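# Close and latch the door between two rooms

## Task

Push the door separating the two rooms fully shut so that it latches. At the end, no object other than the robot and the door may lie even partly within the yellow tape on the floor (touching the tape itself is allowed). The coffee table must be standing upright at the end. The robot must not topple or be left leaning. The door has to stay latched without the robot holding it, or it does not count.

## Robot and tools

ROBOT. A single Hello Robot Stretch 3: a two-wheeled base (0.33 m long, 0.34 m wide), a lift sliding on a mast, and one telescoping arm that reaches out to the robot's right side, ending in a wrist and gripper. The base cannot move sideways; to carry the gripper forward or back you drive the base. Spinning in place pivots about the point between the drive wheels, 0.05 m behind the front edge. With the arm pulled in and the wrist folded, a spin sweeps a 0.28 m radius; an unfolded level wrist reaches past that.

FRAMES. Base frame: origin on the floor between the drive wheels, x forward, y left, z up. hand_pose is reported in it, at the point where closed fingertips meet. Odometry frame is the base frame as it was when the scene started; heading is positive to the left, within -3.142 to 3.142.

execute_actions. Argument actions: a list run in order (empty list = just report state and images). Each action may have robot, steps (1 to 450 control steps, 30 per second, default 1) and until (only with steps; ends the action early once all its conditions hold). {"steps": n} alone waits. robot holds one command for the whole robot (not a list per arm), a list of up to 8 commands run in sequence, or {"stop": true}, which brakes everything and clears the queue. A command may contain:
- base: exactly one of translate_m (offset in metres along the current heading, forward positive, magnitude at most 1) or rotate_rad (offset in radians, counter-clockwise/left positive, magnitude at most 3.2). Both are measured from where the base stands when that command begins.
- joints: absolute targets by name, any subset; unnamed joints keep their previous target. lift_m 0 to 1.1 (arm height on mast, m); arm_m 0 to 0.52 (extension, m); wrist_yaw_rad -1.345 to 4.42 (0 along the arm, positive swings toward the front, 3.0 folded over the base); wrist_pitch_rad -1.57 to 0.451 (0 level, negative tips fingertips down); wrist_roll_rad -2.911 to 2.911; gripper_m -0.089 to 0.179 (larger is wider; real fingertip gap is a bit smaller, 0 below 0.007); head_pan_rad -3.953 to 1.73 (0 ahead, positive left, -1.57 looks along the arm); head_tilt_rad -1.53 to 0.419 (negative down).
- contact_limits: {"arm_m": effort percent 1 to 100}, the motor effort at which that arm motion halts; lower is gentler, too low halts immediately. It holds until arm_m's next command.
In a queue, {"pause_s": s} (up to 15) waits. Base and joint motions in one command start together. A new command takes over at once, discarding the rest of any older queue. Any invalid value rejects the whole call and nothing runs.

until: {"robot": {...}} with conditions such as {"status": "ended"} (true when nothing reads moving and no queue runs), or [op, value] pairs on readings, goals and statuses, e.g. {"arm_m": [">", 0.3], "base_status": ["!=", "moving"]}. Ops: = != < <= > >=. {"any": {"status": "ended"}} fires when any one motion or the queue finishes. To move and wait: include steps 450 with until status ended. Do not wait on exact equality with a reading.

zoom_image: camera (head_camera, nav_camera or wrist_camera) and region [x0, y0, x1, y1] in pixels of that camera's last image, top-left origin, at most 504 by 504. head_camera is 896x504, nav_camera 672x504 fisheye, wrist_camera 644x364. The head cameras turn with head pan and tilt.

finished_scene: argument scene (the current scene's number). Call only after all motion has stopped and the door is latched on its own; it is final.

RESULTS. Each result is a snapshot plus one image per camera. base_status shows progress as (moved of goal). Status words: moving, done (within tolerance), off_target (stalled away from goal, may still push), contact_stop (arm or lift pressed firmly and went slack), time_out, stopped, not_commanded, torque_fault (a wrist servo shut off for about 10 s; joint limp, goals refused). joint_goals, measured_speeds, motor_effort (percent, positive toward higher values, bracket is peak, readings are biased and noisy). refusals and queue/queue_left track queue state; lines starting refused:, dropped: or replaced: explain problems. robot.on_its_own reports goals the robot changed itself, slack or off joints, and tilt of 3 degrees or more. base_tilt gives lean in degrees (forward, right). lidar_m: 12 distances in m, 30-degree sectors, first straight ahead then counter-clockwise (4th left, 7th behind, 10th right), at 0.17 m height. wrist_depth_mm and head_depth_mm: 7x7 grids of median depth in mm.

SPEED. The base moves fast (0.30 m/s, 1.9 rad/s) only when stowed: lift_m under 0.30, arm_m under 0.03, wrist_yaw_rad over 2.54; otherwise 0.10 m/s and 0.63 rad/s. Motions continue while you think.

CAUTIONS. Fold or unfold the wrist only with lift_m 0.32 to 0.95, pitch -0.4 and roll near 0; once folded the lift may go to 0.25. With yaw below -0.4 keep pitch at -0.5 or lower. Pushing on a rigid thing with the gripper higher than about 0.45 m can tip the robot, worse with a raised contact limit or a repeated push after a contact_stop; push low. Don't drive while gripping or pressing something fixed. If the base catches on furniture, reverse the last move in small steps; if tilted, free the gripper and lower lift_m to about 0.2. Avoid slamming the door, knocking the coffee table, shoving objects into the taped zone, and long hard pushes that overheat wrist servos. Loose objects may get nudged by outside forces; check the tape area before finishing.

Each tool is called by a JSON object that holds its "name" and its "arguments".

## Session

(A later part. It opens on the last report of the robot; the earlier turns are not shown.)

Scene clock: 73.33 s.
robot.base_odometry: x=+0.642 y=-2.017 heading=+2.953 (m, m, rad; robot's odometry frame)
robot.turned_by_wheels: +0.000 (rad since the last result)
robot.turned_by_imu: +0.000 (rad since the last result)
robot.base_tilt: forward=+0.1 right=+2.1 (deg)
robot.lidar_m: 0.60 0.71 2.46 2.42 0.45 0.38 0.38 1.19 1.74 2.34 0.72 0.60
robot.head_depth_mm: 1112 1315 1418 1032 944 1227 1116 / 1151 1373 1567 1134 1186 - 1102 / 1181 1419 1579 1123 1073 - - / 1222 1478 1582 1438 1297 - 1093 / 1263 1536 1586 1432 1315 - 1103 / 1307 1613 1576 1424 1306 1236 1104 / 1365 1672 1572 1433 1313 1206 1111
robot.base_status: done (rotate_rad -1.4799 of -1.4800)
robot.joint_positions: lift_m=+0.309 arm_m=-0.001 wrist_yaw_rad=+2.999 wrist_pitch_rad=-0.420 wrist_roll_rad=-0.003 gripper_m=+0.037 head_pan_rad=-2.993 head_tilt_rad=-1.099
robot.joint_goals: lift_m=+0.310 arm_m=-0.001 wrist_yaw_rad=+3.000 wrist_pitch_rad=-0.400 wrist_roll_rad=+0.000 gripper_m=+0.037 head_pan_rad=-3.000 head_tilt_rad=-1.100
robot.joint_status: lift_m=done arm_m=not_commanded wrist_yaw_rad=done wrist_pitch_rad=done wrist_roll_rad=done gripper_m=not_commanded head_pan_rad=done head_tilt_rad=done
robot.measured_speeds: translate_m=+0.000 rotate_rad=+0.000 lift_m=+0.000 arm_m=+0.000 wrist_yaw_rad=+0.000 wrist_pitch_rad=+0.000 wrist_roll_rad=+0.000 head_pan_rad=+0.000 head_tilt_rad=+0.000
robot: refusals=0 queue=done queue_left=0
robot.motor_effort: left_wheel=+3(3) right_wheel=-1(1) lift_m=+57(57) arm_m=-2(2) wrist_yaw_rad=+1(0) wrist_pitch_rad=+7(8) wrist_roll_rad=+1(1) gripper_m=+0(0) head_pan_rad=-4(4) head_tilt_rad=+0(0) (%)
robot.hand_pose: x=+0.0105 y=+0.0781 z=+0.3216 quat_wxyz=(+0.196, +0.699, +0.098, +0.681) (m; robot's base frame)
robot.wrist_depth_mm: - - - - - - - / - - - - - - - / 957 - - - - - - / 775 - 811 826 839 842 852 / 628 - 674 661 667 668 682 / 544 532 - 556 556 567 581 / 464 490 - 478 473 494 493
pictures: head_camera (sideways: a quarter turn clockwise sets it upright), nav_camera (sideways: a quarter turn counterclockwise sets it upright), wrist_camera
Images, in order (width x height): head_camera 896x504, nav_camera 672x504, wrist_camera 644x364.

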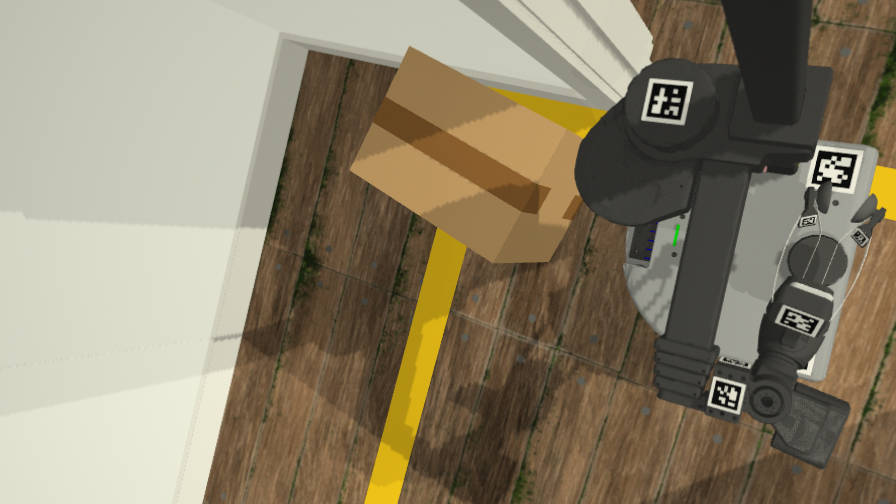

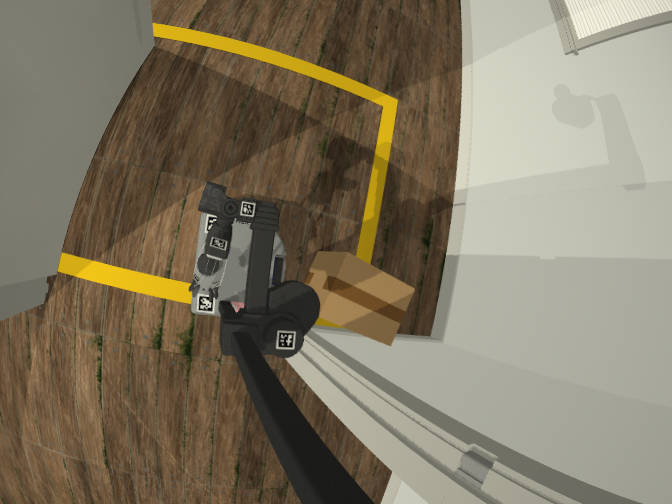

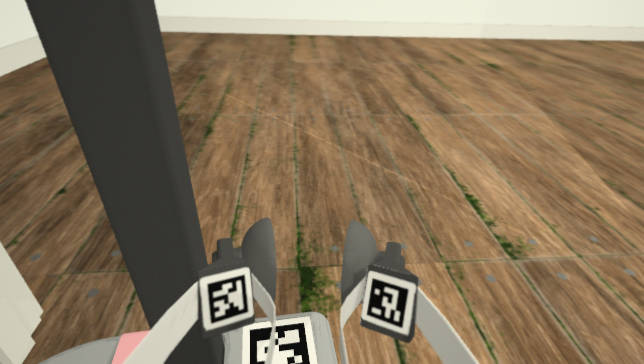

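{"name": "execute_actions", "arguments": {"actions": [{"robot":[{"base":{"rotate_rad":-0.08},"joints":{"head_pan_rad":-3.14}},{"base":{"translate_m":-0.09}}],"steps":200,"until":{"robot":{"status":"ended"}}}]}}

Scene clock: 81.93 s.
robot.base_odometry: x=+0.729 y=-2.041 heading=+2.873 (m, m, rad; robot's odometry frame)
robot.turned_by_wheels: -0.080 (rad since the last result)
robot.turned_by_imu: -0.080 (rad since the last result)
robot.base_tilt: forward=+0.4 right=+2.1 (deg)
robot.lidar_m: 0.69 0.79 2.51 2.42 0.35 0.29 0.29 0.33 1.47 2.34 0.88 0.70
robot.head_depth_mm: 707 676 644 587 748 1240 1127 / 1040 1117 1040 970 877 - 1111 / 1069 1292 1519 1123 1063 - 1090 / 1081 1310 1538 1116 1053 - 1098 / 1083 1321 1540 1429 1275 - 1106 / 1089 1334 1560 1428 1310 1238 1093 / 1101 1345 1557 1430 1309 1207 1124
robot.base_status: done (translate_m -0.0900 of -0.0900)
robot.joint_positions: lift_m=+0.309 arm_m=-0.001 wrist_yaw_rad=+2.999 wrist_pitch_rad=-0.420 wrist_roll_rad=-0.003 gripper_m=+0.037 head_pan_rad=-3.133 head_tilt_rad=-1.099
robot.joint_goals: lift_m=+0.310 arm_m=-0.001 wrist_yaw_rad=+3.000 wrist_pitch_rad=-0.400 wrist_roll_rad=+0.000 gripper_m=+0.037 head_pan_rad=-3.140 head_tilt_rad=-1.100
robot.joint_status: lift_m=done arm_m=not_commanded wrist_yaw_rad=done wrist_pitch_rad=done wrist_roll_rad=done gripper_m=not_commanded head_pan_rad=done head_tilt_rad=done
robot.measured_speeds: translate_m=+0.000 rotate_rad=+0.000 lift_m=+0.000 arm_m=+0.000 wrist_yaw_rad=+0.000 wrist_pitch_rad=+0.000 wrist_roll_rad=+0.000 head_pan_rad=+0.000 head_tilt_rad=+0.000
robot: refusals=0 queue=done queue_left=0
robot.motor_effort: left_wheel=+3(9) right_wheel=-1(3) lift_m=+58(57) arm_m=-2(1) wrist_yaw_rad=+0(0) wrist_pitch_rad=+7(7) wrist_roll_rad=+1(1) gripper_m=-1(0) head_pan_rad=-4(19) head_tilt_rad=-1(1) (%)
robot.hand_pose: x=+0.0105 y=+0.0781 z=+0.3216 quat_wxyz=(+0.196, +0.699, +0.098, +0.681) (m; robot's base frame)
robot.wrist_depth_mm: - - - - - - - / - - - - - - - / 994 - - - - - - / 765 - 809 792 830 819 832 / 613 - 669 667 670 669 690 / 410 532 - 546 555 570 576 / 375 478 - 487 470 487 498
pictures: head_camera (sideways: a quarter turn clockwise sets it upright), nav_camera (sideways: a quarter turn counterclockwise sets it upright), wrist_camera
Images, in order (width x height): head_camera 896x504, nav_camera 672x504, wrist_camera 644x364.

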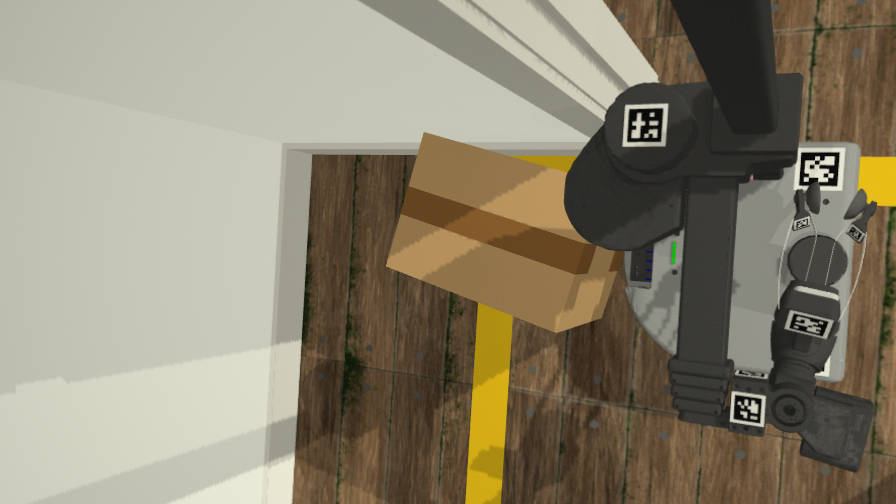

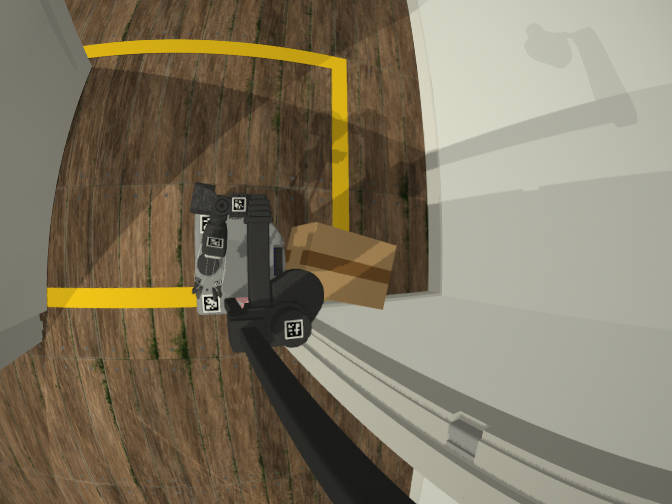

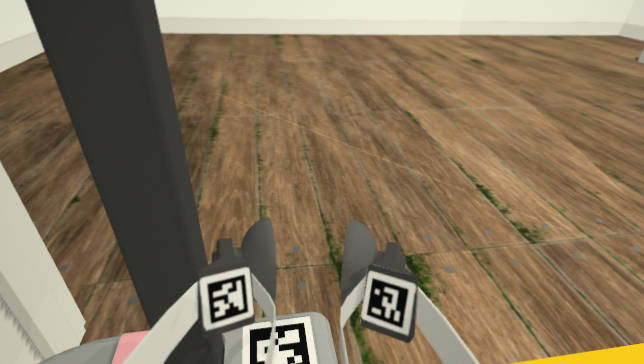

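{"name": "zoom_image", "arguments": {"camera": "head_camera", "region": [260, 40, 760, 360]}}

Region (260, 40, 760, 360) of head_camera's 896x504 image, scaled by 1.008, with more detail than that image has; it fills the top 323 rows of this view, and the rest is white.

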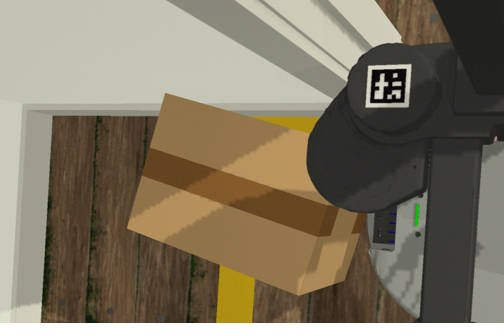

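{"name": "execute_actions", "arguments": {"actions": [{"robot":{"base":{"translate_m":-0.12}},"steps":200,"until":{"robot":{"status":"ended"}}}]}}

Scene clock: 85.70 s.
robot.base_odometry: x=+0.844 y=-2.073 heading=+2.873 (m, m, rad; robot's odometry frame)
robot.turned_by_wheels: +0.000 (rad since the last result)
robot.turned_by_imu: +0.001 (rad since the last result)
robot.base_tilt: forward=+0.3 right=+2.1 (deg)
robot.lidar_m: 0.81 0.91 2.51 2.42 0.22 0.24 0.27 0.31 1.30 2.34 1.03 0.82
robot.head_depth_mm: 714 679 649 623 570 600 1128 / 933 1063 1043 981 915 - 1112 / 941 1136 1447 1119 1060 - 1089 / 946 1149 1458 1118 1053 - 1092 / 954 1162 1471 1435 1271 - 1103 / 959 1167 1476 1428 1309 1239 1096 / 968 1184 1488 1431 1314 1208 1122
robot.base_status: off_target (translate_m -0.1195 of -0.1200)
robot.joint_positions: lift_m=+0.309 arm_m=-0.001 wrist_yaw_rad=+3.000 wrist_pitch_rad=-0.419 wrist_roll_rad=-0.003 gripper_m=+0.037 head_pan_rad=-3.134 head_tilt_rad=-1.098
robot.joint_goals: lift_m=+0.310 arm_m=-0.001 wrist_yaw_rad=+3.000 wrist_pitch_rad=-0.400 wrist_roll_rad=+0.000 gripper_m=+0.037 head_pan_rad=-3.140 head_tilt_rad=-1.100
robot.joint_status: lift_m=done arm_m=not_commanded wrist_yaw_rad=done wrist_pitch_rad=done wrist_roll_rad=done gripper_m=not_commanded head_pan_rad=done head_tilt_rad=done
robot.measured_speeds: translate_m=+0.000 rotate_rad=+0.000 lift_m=+0.000 arm_m=+0.000 wrist_yaw_rad=+0.000 wrist_pitch_rad=+0.000 wrist_roll_rad=+0.000 head_pan_rad=+0.000 head_tilt_rad=+0.000
robot: refusals=0 queue=done queue_left=0
robot.on_its_own: left_wheel is at rest, and its effort (-66) is outside its rest range (-18 to +18); right_wheel is at rest, and its effort (-47) is outside its rest range (-18 to +18)
robot.motor_effort: left_wheel=-66(86) right_wheel=-47(48) lift_m=+57(57) arm_m=-2(2) wrist_yaw_rad=+0(1) wrist_pitch_rad=+8(8) wrist_roll_rad=+1(1) gripper_m=+0(0) head_pan_rad=-4(4) head_tilt_rad=-1(0) (%)
robot.hand_pose: x=+0.0105 y=+0.0781 z=+0.3216 quat_wxyz=(+0.196, +0.699, +0.098, +0.681) (m; robot's base frame)
robot.wrist_depth_mm: - - - - - - - / 222 - - - - - - / 221 - - - - - - / 235 - 809 810 832 821 839 / 246 - 667 671 664 663 699 / 266 300 - 553 561 555 571 / 295 303 - 481 473 485 494
pictures: head_camera (sideways: a quarter turn clockwise sets it upright), nav_camera (sideways: a quarter turn counterclockwise sets it upright), wrist_camera
Images, in order (width x height): head_camera 896x504, nav_camera 672x504, wrist_camera 644x364.

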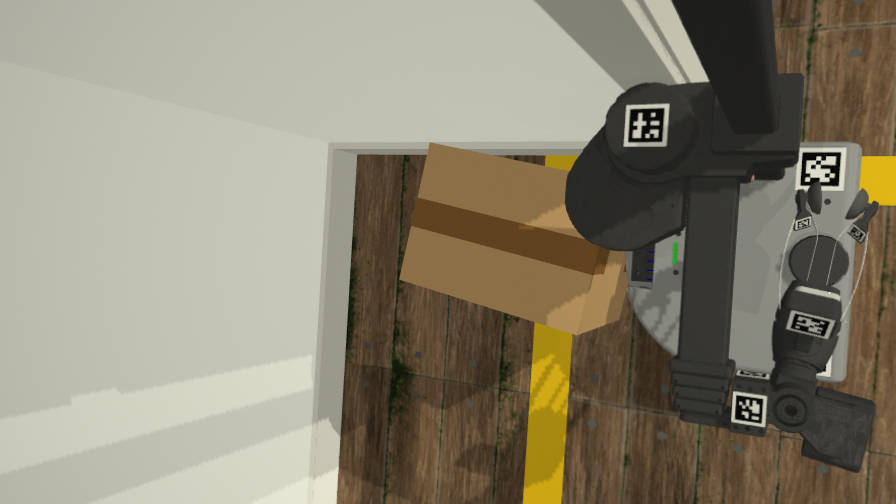

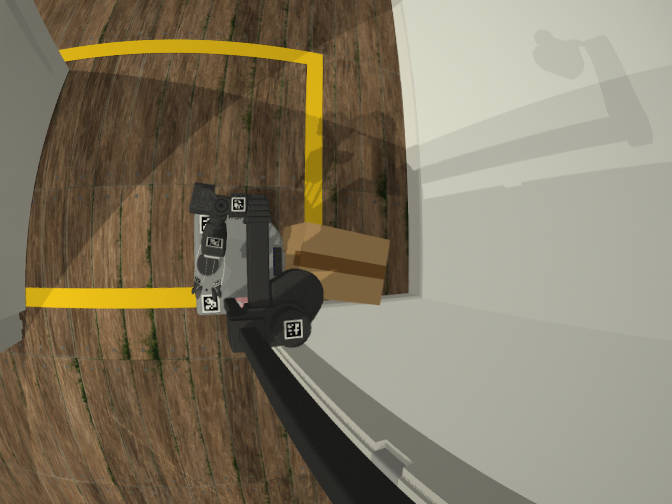

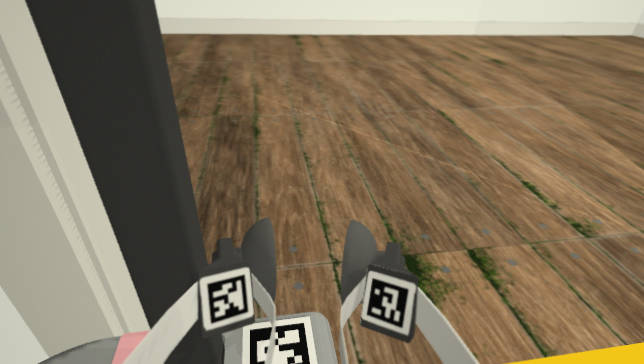

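{"name": "execute_actions", "arguments": {"actions": [{"robot":{"base":{"translate_m":-0.1}},"steps":120,"until":{"robot":{"status":"ended"}}}]}}

Scene clock: 88.10 s.
robot.base_odometry: x=+0.941 y=-2.099 heading=+2.873 (m, m, rad; robot's odometry frame)
robot.turned_by_wheels: +0.000 (rad since the last result)
robot.turned_by_imu: -0.002 (rad since the last result)
robot.base_tilt: forward=+0.4 right=+2.2 (deg)
robot.lidar_m: 0.90 1.02 2.51 0.18 0.18 0.26 0.27 0.30 1.16 2.34 1.16 0.92
robot.head_depth_mm: 713 683 653 626 604 591 1105 / 829 975 1049 982 914 - 1115 / 837 1012 1284 1132 1061 - 1090 / 843 1020 1297 1118 1049 - 1096 / 847 1028 1314 1432 1232 - 1095 / 854 1036 1325 1440 1315 1242 1095 / 859 1048 1344 1432 1311 1210 1126
robot.base_status: off_target (translate_m -0.0997 of -0.1000)
robot.joint_positions: lift_m=+0.309 arm_m=-0.001 wrist_yaw_rad=+3.000 wrist_pitch_rad=-0.419 wrist_roll_rad=-0.003 gripper_m=+0.037 head_pan_rad=-3.134 head_tilt_rad=-1.098
robot.joint_goals: lift_m=+0.310 arm_m=-0.001 wrist_yaw_rad=+3.000 wrist_pitch_rad=-0.400 wrist_roll_rad=+0.000 gripper_m=+0.037 head_pan_rad=-3.140 head_tilt_rad=-1.100
robot.joint_status: lift_m=done arm_m=not_commanded wrist_yaw_rad=done wrist_pitch_rad=done wrist_roll_rad=done gripper_m=not_commanded head_pan_rad=done head_tilt_rad=done
robot.measured_speeds: translate_m=+0.000 rotate_rad=+0.000 lift_m=+0.000 arm_m=+0.000 wrist_yaw_rad=+0.000 wrist_pitch_rad=+0.000 wrist_roll_rad=+0.000 head_pan_rad=+0.000 head_tilt_rad=+0.000
robot: refusals=0 queue=done queue_left=0
robot.on_its_own: left_wheel is at rest, and its effort (-48) is outside its rest range (-18 to +18); right_wheel is at rest, and its effort (-26) is outside its rest range (-18 to +18)
robot.motor_effort: left_wheel=-48(87) right_wheel=-26(54) lift_m=+57(57) arm_m=-1(2) wrist_yaw_rad=+0(0) wrist_pitch_rad=+7(8) wrist_roll_rad=+1(1) gripper_m=-1(1) head_pan_rad=-4(4) head_tilt_rad=-1(1) (%)
robot.hand_pose: x=+0.0105 y=+0.0781 z=+0.3216 quat_wxyz=(+0.196, +0.699, +0.098, +0.681) (m; robot's base frame)
robot.wrist_depth_mm: - 187 - - - - - / 201 - 281 - - - - / 218 - 285 - - - - / 237 - 317 814 827 834 850 / 258 - 321 654 671 673 690 / 283 294 - 552 565 564 582 / 311 318 - 481 468 491 494
pictures: head_camera (sideways: a quarter turn clockwise sets it upright), nav_camera (sideways: a quarter turn counterclockwise sets it upright), wrist_camera
Images, in order (width x height): head_camera 896x504, nav_camera 672x504, wrist_camera 644x364.

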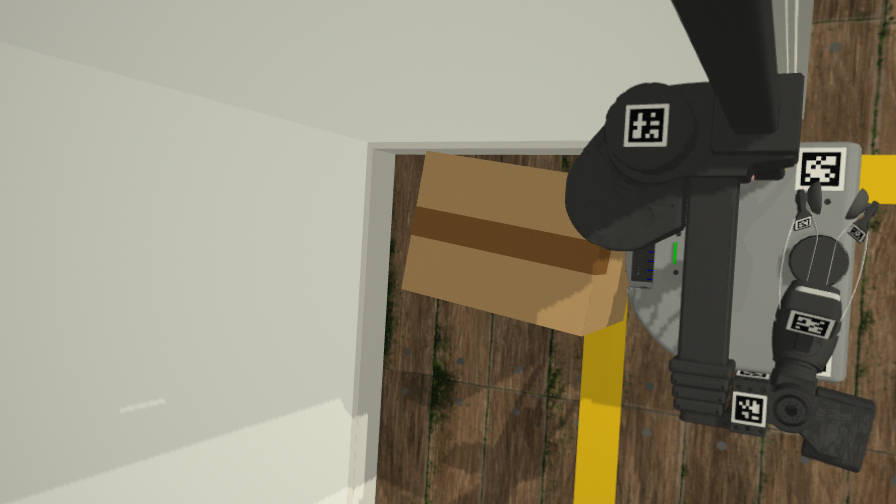

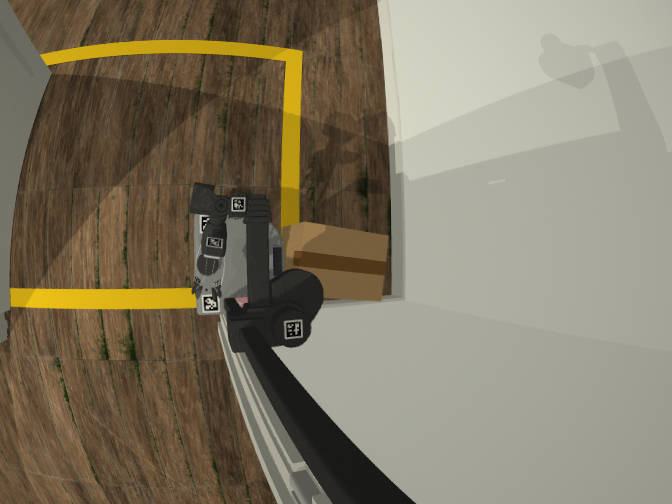

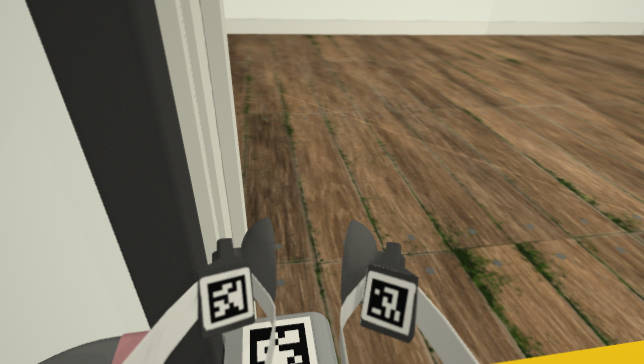

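{"name": "execute_actions", "arguments": {"actions": [{"robot":{"base":{"translate_m":-0.09}},"steps":120,"until":{"robot":{"status":"ended"}}},{"robot":{"base":{"translate_m":0.02}},"steps":60,"until":{"robot":{"status":"ended"}}}]}}

Scene clock: 91.83 s.
robot.base_odometry: x=+1.008 y=-2.118 heading=+2.873 (m, m, rad; robot's odometry frame)
robot.turned_by_wheels: +0.000 (rad since the last result)
robot.turned_by_imu: +0.000 (rad since the last result)
robot.base_tilt: forward=+0.2 right=+2.0 (deg)
robot.lidar_m: 0.97 1.09 2.52 0.17 0.19 0.26 0.30 0.32 1.06 2.34 2.43 0.99
robot.head_depth_mm: 701 681 651 626 603 591 534 / 755 888 1037 984 918 - 865 / 759 921 1171 1137 1067 - 1087 / 765 927 1182 1123 1051 - 1097 / 771 937 1193 1393 1255 - 1101 / 780 942 1211 1416 1313 1238 1098 / 782 954 1217 1425 1315 1210 1118
robot.base_status: done (translate_m +0.0200 of +0.0200)
robot.joint_positions: lift_m=+0.309 arm_m=-0.001 wrist_yaw_rad=+3.000 wrist_pitch_rad=-0.419 wrist_roll_rad=-0.003 gripper_m=+0.037 head_pan_rad=-3.134 head_tilt_rad=-1.098
robot.joint_goals: lift_m=+0.310 arm_m=-0.001 wrist_yaw_rad=+3.000 wrist_pitch_rad=-0.400 wrist_roll_rad=+0.000 gripper_m=+0.037 head_pan_rad=-3.140 head_tilt_rad=-1.100
robot.joint_status: lift_m=done arm_m=not_commanded wrist_yaw_rad=done wrist_pitch_rad=done wrist_roll_rad=done gripper_m=not_commanded head_pan_rad=done head_tilt_rad=done
robot.measured_speeds: translate_m=+0.000 rotate_rad=+0.000 lift_m=+0.000 arm_m=+0.000 wrist_yaw_rad=+0.000 wrist_pitch_rad=+0.000 wrist_roll_rad=+0.000 head_pan_rad=+0.000 head_tilt_rad=+0.000
robot: refusals=0 queue=done queue_left=0
robot.motor_effort: left_wheel=-1(67) right_wheel=+1(34) lift_m=+57(57) arm_m=-2(1) wrist_yaw_rad=+0(0) wrist_pitch_rad=+7(7) wrist_roll_rad=+1(1) gripper_m=+0(0) head_pan_rad=-4(3) head_tilt_rad=-1(1) (%)
robot.hand_pose: x=+0.0105 y=+0.0781 z=+0.3216 quat_wxyz=(+0.196, +0.699, +0.098, +0.681) (m; robot's base frame)
robot.wrist_depth_mm: - 197 193 251 - - - / 200 - 209 - - - - / 220 - 228 936 - - - / 236 - 249 740 820 828 876 / 258 - 274 311 675 675 690 / 283 293 - 343 571 566 567 / 310 316 - 482 475 495 495
pictures: head_camera (sideways: a quarter turn clockwise sets it upright), nav_camera (sideways: a quarter turn counterclockwise sets it upright), wrist_camera
Images, in order (width x height): head_camera 896x504, nav_camera 672x504, wrist_camera 644x364.

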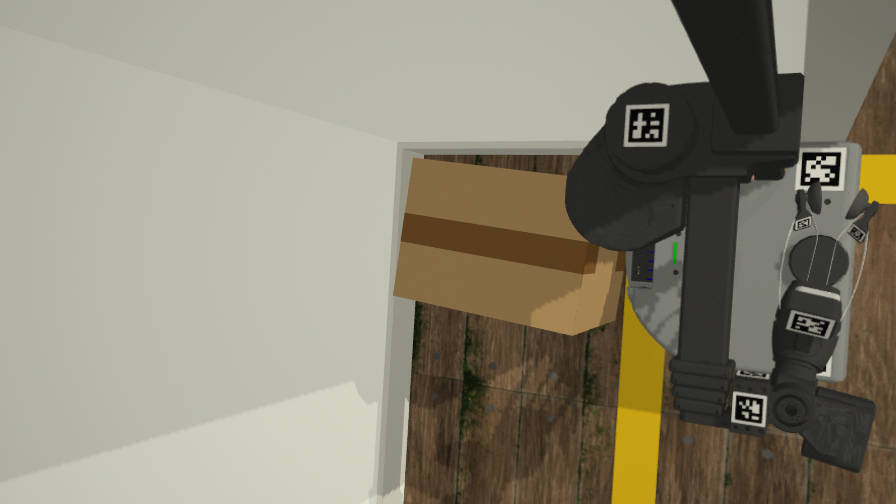

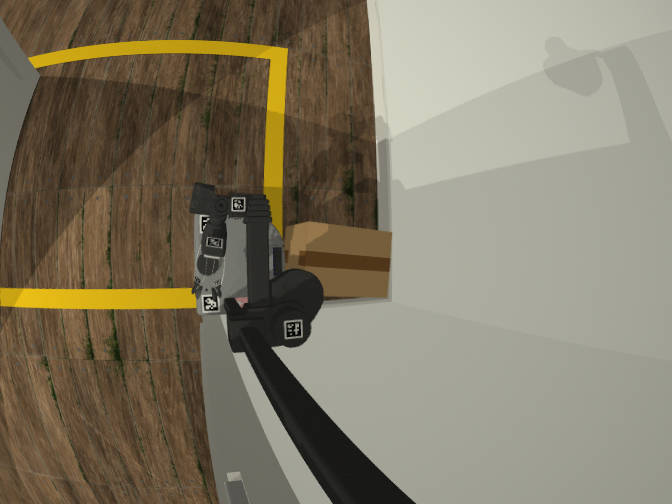

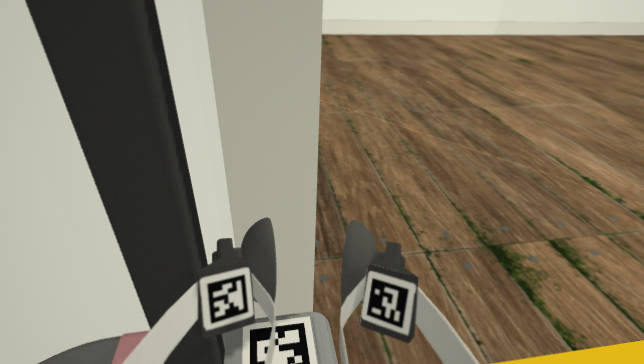

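{"name": "execute_actions", "arguments": {"actions": [{"robot":[{"base":{"translate_m":0.25},"joints":{"lift_m":0.25,"head_pan_rad":0.0,"head_tilt_rad":-0.9}},{"base":{"translate_m":0.22}},{"base":{"rotate_rad":-1.47}}],"steps":450,"until":{"robot":{"status":"ended"}}}]}}

Scene clock: 102.53 s.
robot.base_odometry: x=+0.555 y=-1.993 heading=+1.403 (m, m, rad; robot's odometry frame)
robot.turned_by_wheels: -1.470 (rad since the last result)
robot.turned_by_imu: -1.474 (rad since the last result)
robot.base_tilt: forward=+0.3 right=+2.2 (deg)
robot.lidar_m: 2.34 0.60 0.51 0.51 0.61 2.46 2.42 1.57 0.48 0.77 1.30 1.93
robot.head_depth_mm: 2151 2326 1938 1657 1442 1277 1152 / 2188 2329 1923 1650 1436 1277 1148 / 2225 2310 1921 1638 1431 1277 1149 / 2236 2320 1916 1634 1436 1269 1144 / 2281 2306 1915 1641 1432 1268 1144 / 2308 2292 1919 1601 1422 1269 1134 / 2225 936 1034 1132 1239 1243 1140
robot.base_status: done (rotate_rad -1.4699 of -1.4700)
robot.joint_positions: lift_m=+0.251 arm_m=-0.001 wrist_yaw_rad=+3.000 wrist_pitch_rad=-0.419 wrist_roll_rad=-0.003 gripper_m=+0.037 head_pan_rad=-0.007 head_tilt_rad=-0.901
robot.joint_goals: lift_m=+0.250 arm_m=-0.001 wrist_yaw_rad=+3.000 wrist_pitch_rad=-0.400 wrist_roll_rad=+0.000 gripper_m=+0.037 head_pan_rad=+0.000 head_tilt_rad=-0.900
robot.joint_status: lift_m=done arm_m=not_commanded wrist_yaw_rad=done wrist_pitch_rad=done wrist_roll_rad=done gripper_m=not_commanded head_pan_rad=done head_tilt_rad=done
robot.measured_speeds: translate_m=+0.000 rotate_rad=+0.000 lift_m=+0.000 arm_m=+0.000 wrist_yaw_rad=+0.000 wrist_pitch_rad=+0.000 wrist_roll_rad=+0.000 head_pan_rad=+0.000 head_tilt_rad=+0.000
robot: refusals=0 queue=done queue_left=0
robot.motor_effort: left_wheel=+3(46) right_wheel=-1(8) lift_m=+15(54) arm_m=-2(2) wrist_yaw_rad=+0(0) wrist_pitch_rad=+8(7) wrist_roll_rad=+1(1) gripper_m=+0(0) head_pan_rad=+4(46) head_tilt_rad=+0(13) (%)
robot.hand_pose: x=+0.0104 y=+0.0781 z=+0.2631 quat_wxyz=(+0.196, +0.699, +0.098, +0.681) (m; robot's base frame)
robot.wrist_depth_mm: - 541 510 505 503 497 496 / - - 560 540 535 539 530 / 834 - 603 593 594 573 563 / 668 - 644 644 638 635 626 / 552 - 576 576 580 592 591 / 470 - - - 486 489 496 / - - - - 404 426 429
pictures: head_camera (sideways: a quarter turn clockwise sets it upright), nav_camera (sideways: a quarter turn counterclockwise sets it upright), wrist_camera
Images, in order (width x height): head_camera 896x504, nav_camera 672x504, wrist_camera 644x364.

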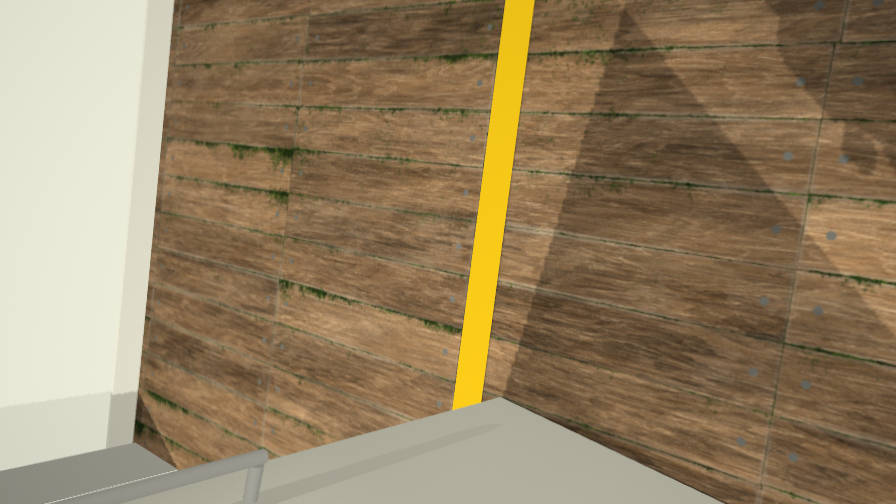

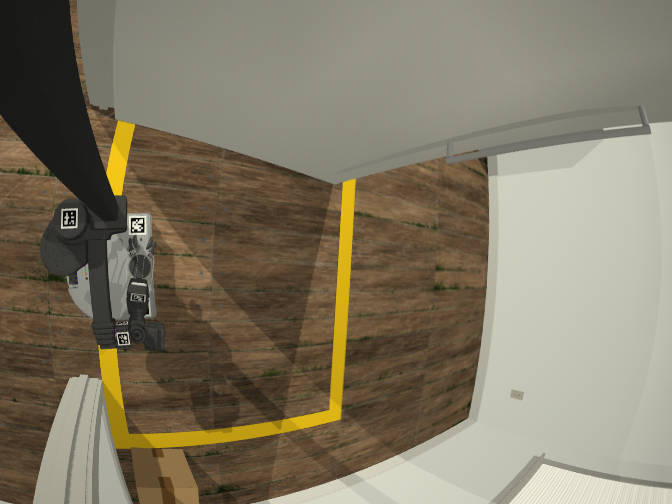

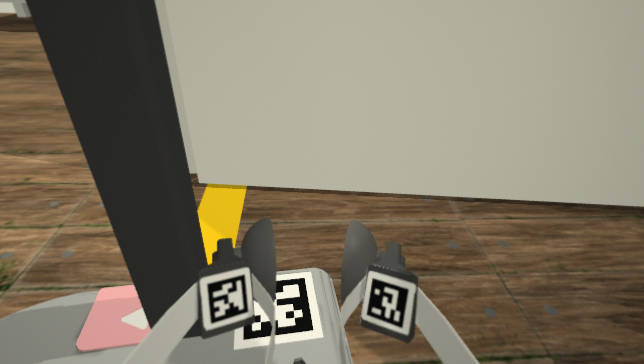

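{"name": "execute_actions", "arguments": {"actions": [{"robot":[{"base":{"rotate_rad":-0.105},"joints":{"head_pan_rad":0.9,"head_tilt_rad":-0.8}},{"base":{"translate_m":1.0}},{"base":{"translate_m":0.26}},{"base":{"rotate_rad":1.68}}],"steps":450,"until":{"robot":{"status":"ended"}}}]}}

Scene clock: 116.53 s.
robot.base_odometry: x=+0.894 y=-0.780 heading=+2.978 (m, m, rad; robot's odometry frame)
robot.turned_by_wheels: +1.575 (rad since the last result)
robot.turned_by_imu: +1.586 (rad since the last result)
robot.base_tilt: forward=+0.2 right=+2.2 (deg)
robot.lidar_m: 2.55 0.60 0.69 1.50 1.56 1.23 1.21 1.31 1.09 1.08 1.16 1.26
robot.head_depth_mm: 514 2072 2193 1807 1536 1326 1176 / 544 597 679 1679 1528 1326 1176 / 603 663 763 880 1071 1293 1173 / 784 886 1017 1201 1434 1324 1173 / 1004 1183 1434 1709 1522 1324 1168 / 3275 2660 2148 1787 1511 1311 1165 / 3377 2718 2156 1778 1512 1313 1160
robot.base_status: done (rotate_rad +1.6799 of +1.6800)
robot.joint_positions: lift_m=+0.251 arm_m=-0.001 wrist_yaw_rad=+3.000 wrist_pitch_rad=-0.419 wrist_roll_rad=-0.003 gripper_m=+0.037 head_pan_rad=+0.893 head_tilt_rad=-0.802
robot.joint_goals: lift_m=+0.250 arm_m=-0.001 wrist_yaw_rad=+3.000 wrist_pitch_rad=-0.400 wrist_roll_rad=+0.000 gripper_m=+0.037 head_pan_rad=+0.900 head_tilt_rad=-0.800
robot.joint_status: lift_m=done arm_m=not_commanded wrist_yaw_rad=done wrist_pitch_rad=done wrist_roll_rad=done gripper_m=not_commanded head_pan_rad=done head_tilt_rad=done
robot.measured_speeds: translate_m=+0.000 rotate_rad=+0.000 lift_m=+0.000 arm_m=+0.000 wrist_yaw_rad=+0.000 wrist_pitch_rad=+0.000 wrist_roll_rad=+0.000 head_pan_rad=+0.000 head_tilt_rad=+0.000
robot: refusals=0 queue=done queue_left=0
robot.motor_effort: left_wheel=-4(14) right_wheel=+2(9) lift_m=+15(15) arm_m=-2(2) wrist_yaw_rad=+0(0) wrist_pitch_rad=+7(7) wrist_roll_rad=+1(1) gripper_m=-1(0) head_pan_rad=+4(51) head_tilt_rad=+1(8) (%)
robot.hand_pose: x=+0.0104 y=+0.0781 z=+0.2631 quat_wxyz=(+0.196, +0.699, +0.098, +0.681) (m; robot's base frame)
robot.wrist_depth_mm: - - - - - 769 492 / - - - - - 758 537 / 853 - 885 912 906 737 873 / 669 - 695 706 720 687 698 / 544 - 588 571 579 579 604 / 476 - - - 487 487 500 / - - - - 410 423 426
pictures: head_camera (sideways: a quarter turn clockwise sets it upright), nav_camera (sideways: a quarter turn counterclockwise sets it upright), wrist_camera
Images, in order (width x height): head_camera 896x504, nav_camera 672x504, wrist_camera 644x364.

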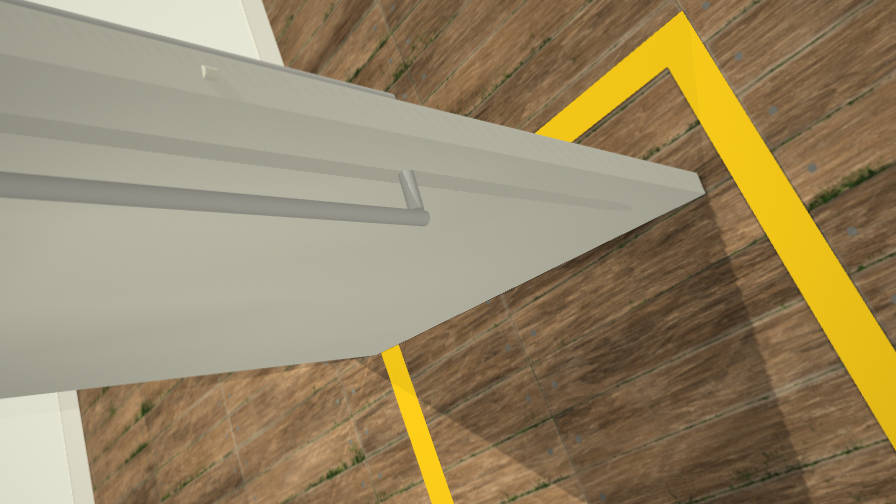

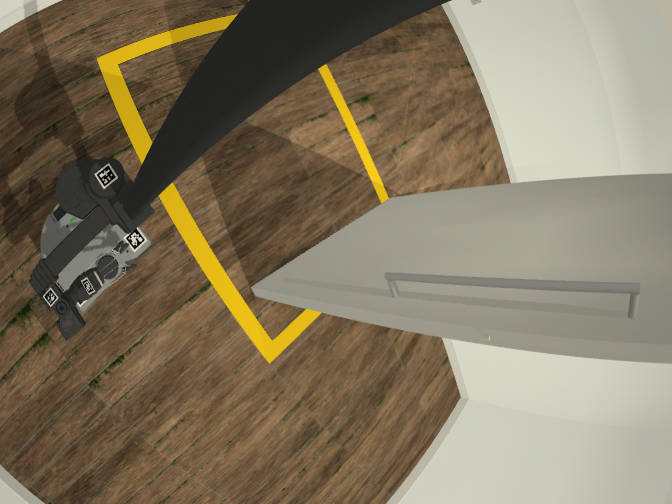

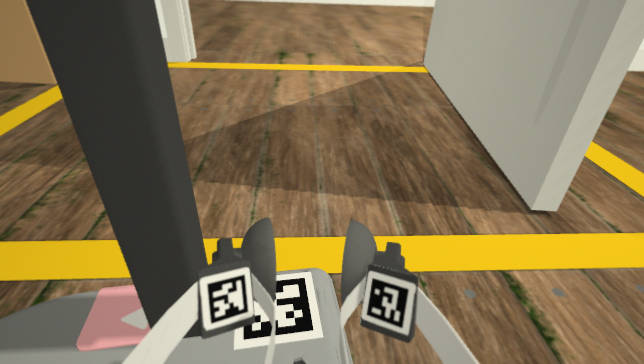

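{"name": "execute_actions", "arguments": {"actions": [{"robot":[{"base":{"rotate_rad":0.08},"joints":{"head_pan_rad":0.3,"head_tilt_rad":-0.8}},{"base":{"translate_m":0.98}},{"base":{"rotate_rad":2.67},"joints":{"head_pan_rad":-0.7,"head_tilt_rad":-0.8,"gripper_m":0.0}},{"joints":{"lift_m":0.36}},{"joints":{"wrist_yaw_rad":1.1}}],"steps":450,"until":{"robot":{"status":"ended"}}}]}}

Scene clock: 130.23 s.
robot.base_odometry: x=-0.082 y=-0.698 heading=-0.556 (m, m, rad; robot's odometry frame)
robot.turned_by_wheels: +2.750 (rad since the last result)
robot.turned_by_imu: +2.765 (rad since the last result)
robot.base_tilt: forward=+0.2 right=+2.1 (deg)
robot.lidar_m: 0.56 2.18 1.48 1.27 0.96 1.27 1.59 1.59 1.47 1.26 0.90 0.58
robot.head_depth_mm: 955 1169 1425 1653 1531 1336 1179 / 835 993 1225 1591 1529 1329 1182 / 742 865 1034 1288 1489 1329 1183 / 669 765 895 1079 1358 1316 1165 / 608 688 790 929 1128 1290 1173 / 557 621 703 800 966 1185 1168 / 514 559 615 722 864 1291 1168
robot.base_status: done (rotate_rad +2.6699 of +2.6700)
robot.joint_positions: lift_m=+0.359 arm_m=-0.001 wrist_yaw_rad=+1.102 wrist_pitch_rad=-0.419 wrist_roll_rad=-0.003 gripper_m=+0.000 head_pan_rad=-0.693 head_tilt_rad=-0.802
robot.joint_goals: lift_m=+0.360 arm_m=-0.001 wrist_yaw_rad=+1.100 wrist_pitch_rad=-0.400 wrist_roll_rad=+0.000 gripper_m=+0.000 head_pan_rad=-0.700 head_tilt_rad=-0.800
robot.joint_status: lift_m=done arm_m=not_commanded wrist_yaw_rad=done wrist_pitch_rad=done wrist_roll_rad=done gripper_m=done head_pan_rad=done head_tilt_rad=done
robot.measured_speeds: translate_m=+0.000 rotate_rad=+0.000 lift_m=+0.000 arm_m=+0.000 wrist_yaw_rad=+0.000 wrist_pitch_rad=+0.000 wrist_roll_rad=+0.000 head_pan_rad=+0.000 head_tilt_rad=+0.000
robot: refusals=0 queue=done queue_left=0
robot.motor_effort: left_wheel=-4(15) right_wheel=+3(8) lift_m=+57(61) arm_m=-3(2) wrist_yaw_rad=-1(0) wrist_pitch_rad=+7(7) wrist_roll_rad=+0(1) gripper_m=-1(84) head_pan_rad=-4(46) head_tilt_rad=+0(2) (%)
robot.hand_pose: x=+0.1786 y=-0.2454 z=+0.3716 quat_wxyz=(+0.667, +0.487, -0.511, +0.237) (m; robot's base frame)
robot.wrist_depth_mm: 370 417 484 563 720 874 802 / 398 438 522 619 776 938 836 / 440 474 556 661 883 - 861 / 812 502 593 765 892 939 859 / 706 539 647 771 735 746 751 / 604 584 624 - 629 633 643 / 518 518 510 521 538 539 552
pictures: head_camera (sideways: a quarter turn clockwise sets it upright), nav_camera (sideways: a quarter turn counterclockwise sets it upright), wrist_camera
Images, in order (width x height): head_camera 896x504, nav_camera 672x504, wrist_camera 644x364.

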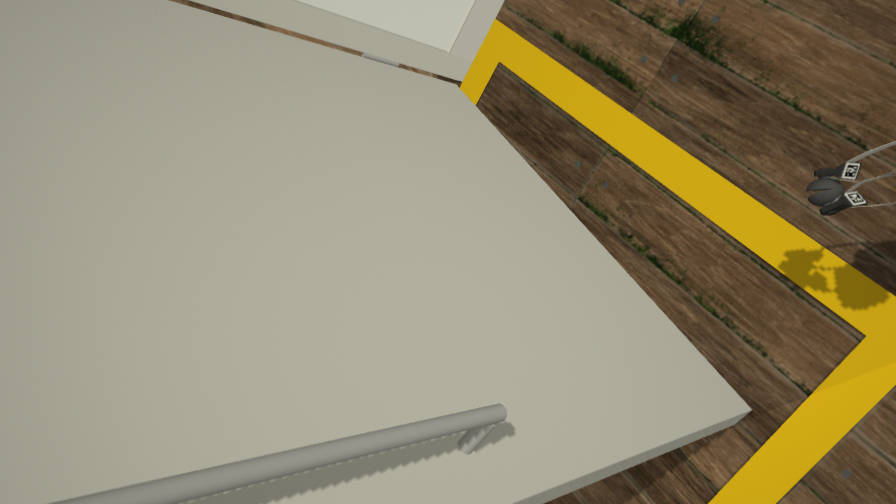

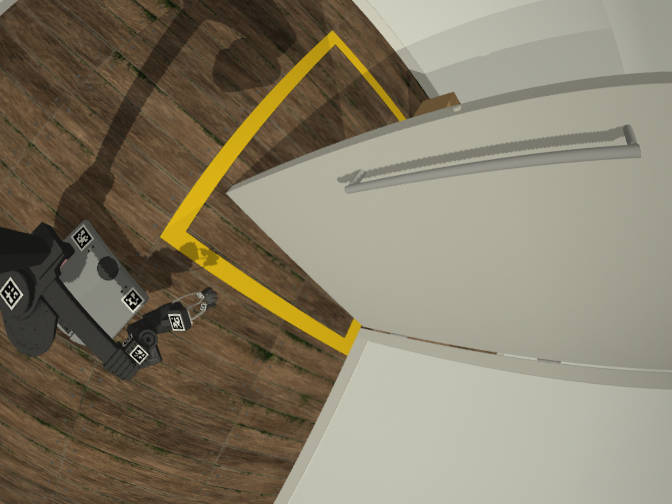

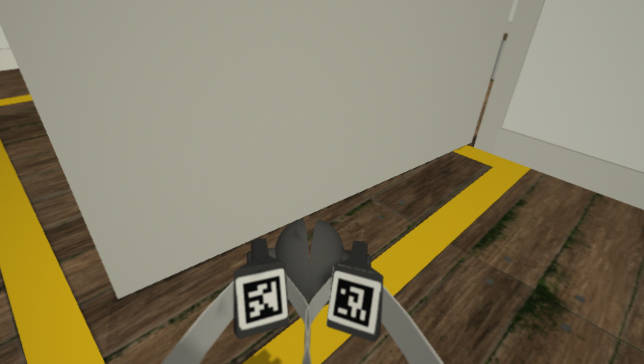

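{"name": "execute_actions", "arguments": {"actions": [{"robot":[{"base":{"rotate_rad":-0.12},"joints":{"lift_m":0.25,"arm_m":0.24,"wrist_yaw_rad":1.2,"wrist_pitch_rad":-0.1,"head_pan_rad":-0.5,"head_tilt_rad":-0.9}},{"base":{"translate_m":0.55}}],"steps":450,"until":{"robot":{"status":"ended"}}}]}}

Scene clock: 143.97 s.
robot.base_odometry: x=+0.347 y=-1.042 heading=-0.675 (m, m, rad; robot's odometry frame)
robot.turned_by_wheels: -0.120 (rad since the last result)
robot.turned_by_imu: -0.123 (rad since the last result)
robot.base_tilt: forward=+0.5 right=+2.2 (deg)
robot.lidar_m: 0.42 1.67 1.81 1.49 1.45 1.29 2.12 2.10 1.33 1.04 0.53 0.43
robot.head_depth_mm: 428 505 618 793 1111 1279 1151 / 413 484 585 743 1012 1279 1154 / 399 464 558 698 934 1238 1147 / 386 447 532 660 863 1217 1143 / 373 430 509 623 802 1123 1142 / 362 415 472 553 742 1218 1142 / 338 353 456 563 1384 1264 1141
robot.base_status: done (translate_m +0.5500 of +0.5500)
robot.joint_positions: lift_m=+0.251 arm_m=+0.240 wrist_yaw_rad=+1.199 wrist_pitch_rad=-0.124 wrist_roll_rad=-0.003 gripper_m=+0.000 head_pan_rad=-0.507 head_tilt_rad=-0.889
robot.joint_goals: lift_m=+0.250 arm_m=+0.240 wrist_yaw_rad=+1.200 wrist_pitch_rad=-0.100 wrist_roll_rad=+0.000 gripper_m=+0.000 head_pan_rad=-0.500 head_tilt_rad=-0.900
robot.joint_status: lift_m=done arm_m=done wrist_yaw_rad=done wrist_pitch_rad=done wrist_roll_rad=done gripper_m=done head_pan_rad=done head_tilt_rad=done
robot.measured_speeds: translate_m=+0.000 rotate_rad=+0.000 lift_m=+0.000 arm_m=+0.000 wrist_yaw_rad=+0.000 wrist_pitch_rad=+0.000 wrist_roll_rad=+0.000 head_pan_rad=+0.000 head_tilt_rad=+0.000
robot: refusals=0 queue=done queue_left=0
robot.motor_effort: left_wheel=+0(32) right_wheel=+0(33) lift_m=+14(57) arm_m=+1(3) wrist_yaw_rad=+1(34) wrist_pitch_rad=+9(20) wrist_roll_rad=+1(0) gripper_m=-2(8) head_pan_rad=+5(24) head_tilt_rad=-4(14) (%)
robot.hand_pose: x=+0.2127 y=-0.4764 z=+0.3339 quat_wxyz=(+0.609, +0.434, -0.557, +0.362) (m; robot's base frame)
robot.wrist_depth_mm: 233 246 261 282 302 325 355 / 241 254 274 293 314 342 371 / 250 263 283 304 328 354 393 / 259 274 295 322 344 376 415 / 269 284 305 330 362 398 440 / 279 293 311 - 383 418 467 / 288 310 342 366 403 447 492
pictures: head_camera (sideways: a quarter turn clockwise sets it upright), nav_camera (sideways: a quarter turn counterclockwise sets it upright), wrist_camera
Images, in order (width x height): head_camera 896x504, nav_camera 672x504, wrist_camera 644x364.

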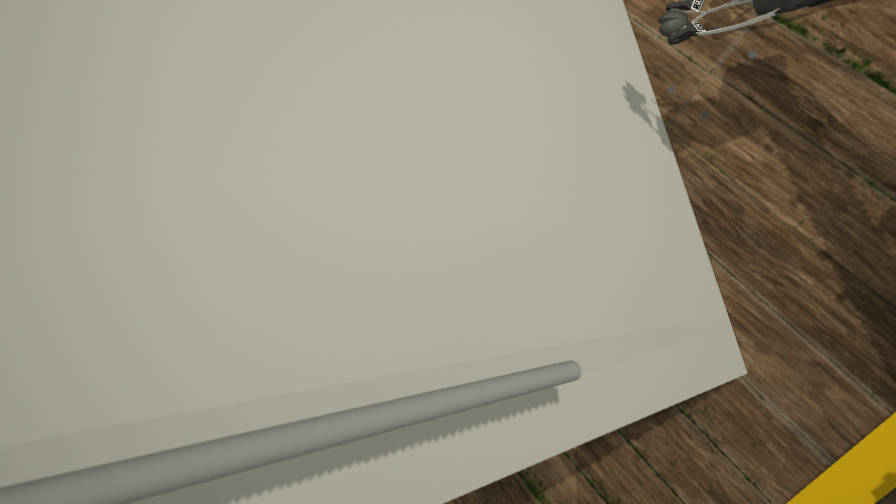

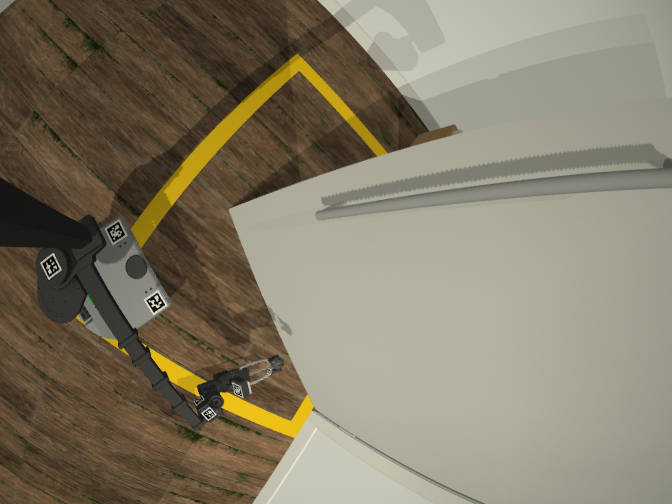

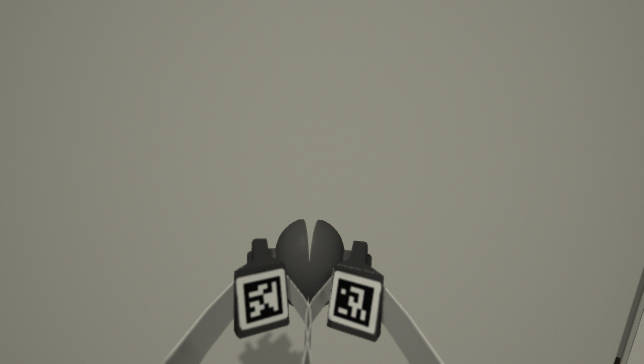

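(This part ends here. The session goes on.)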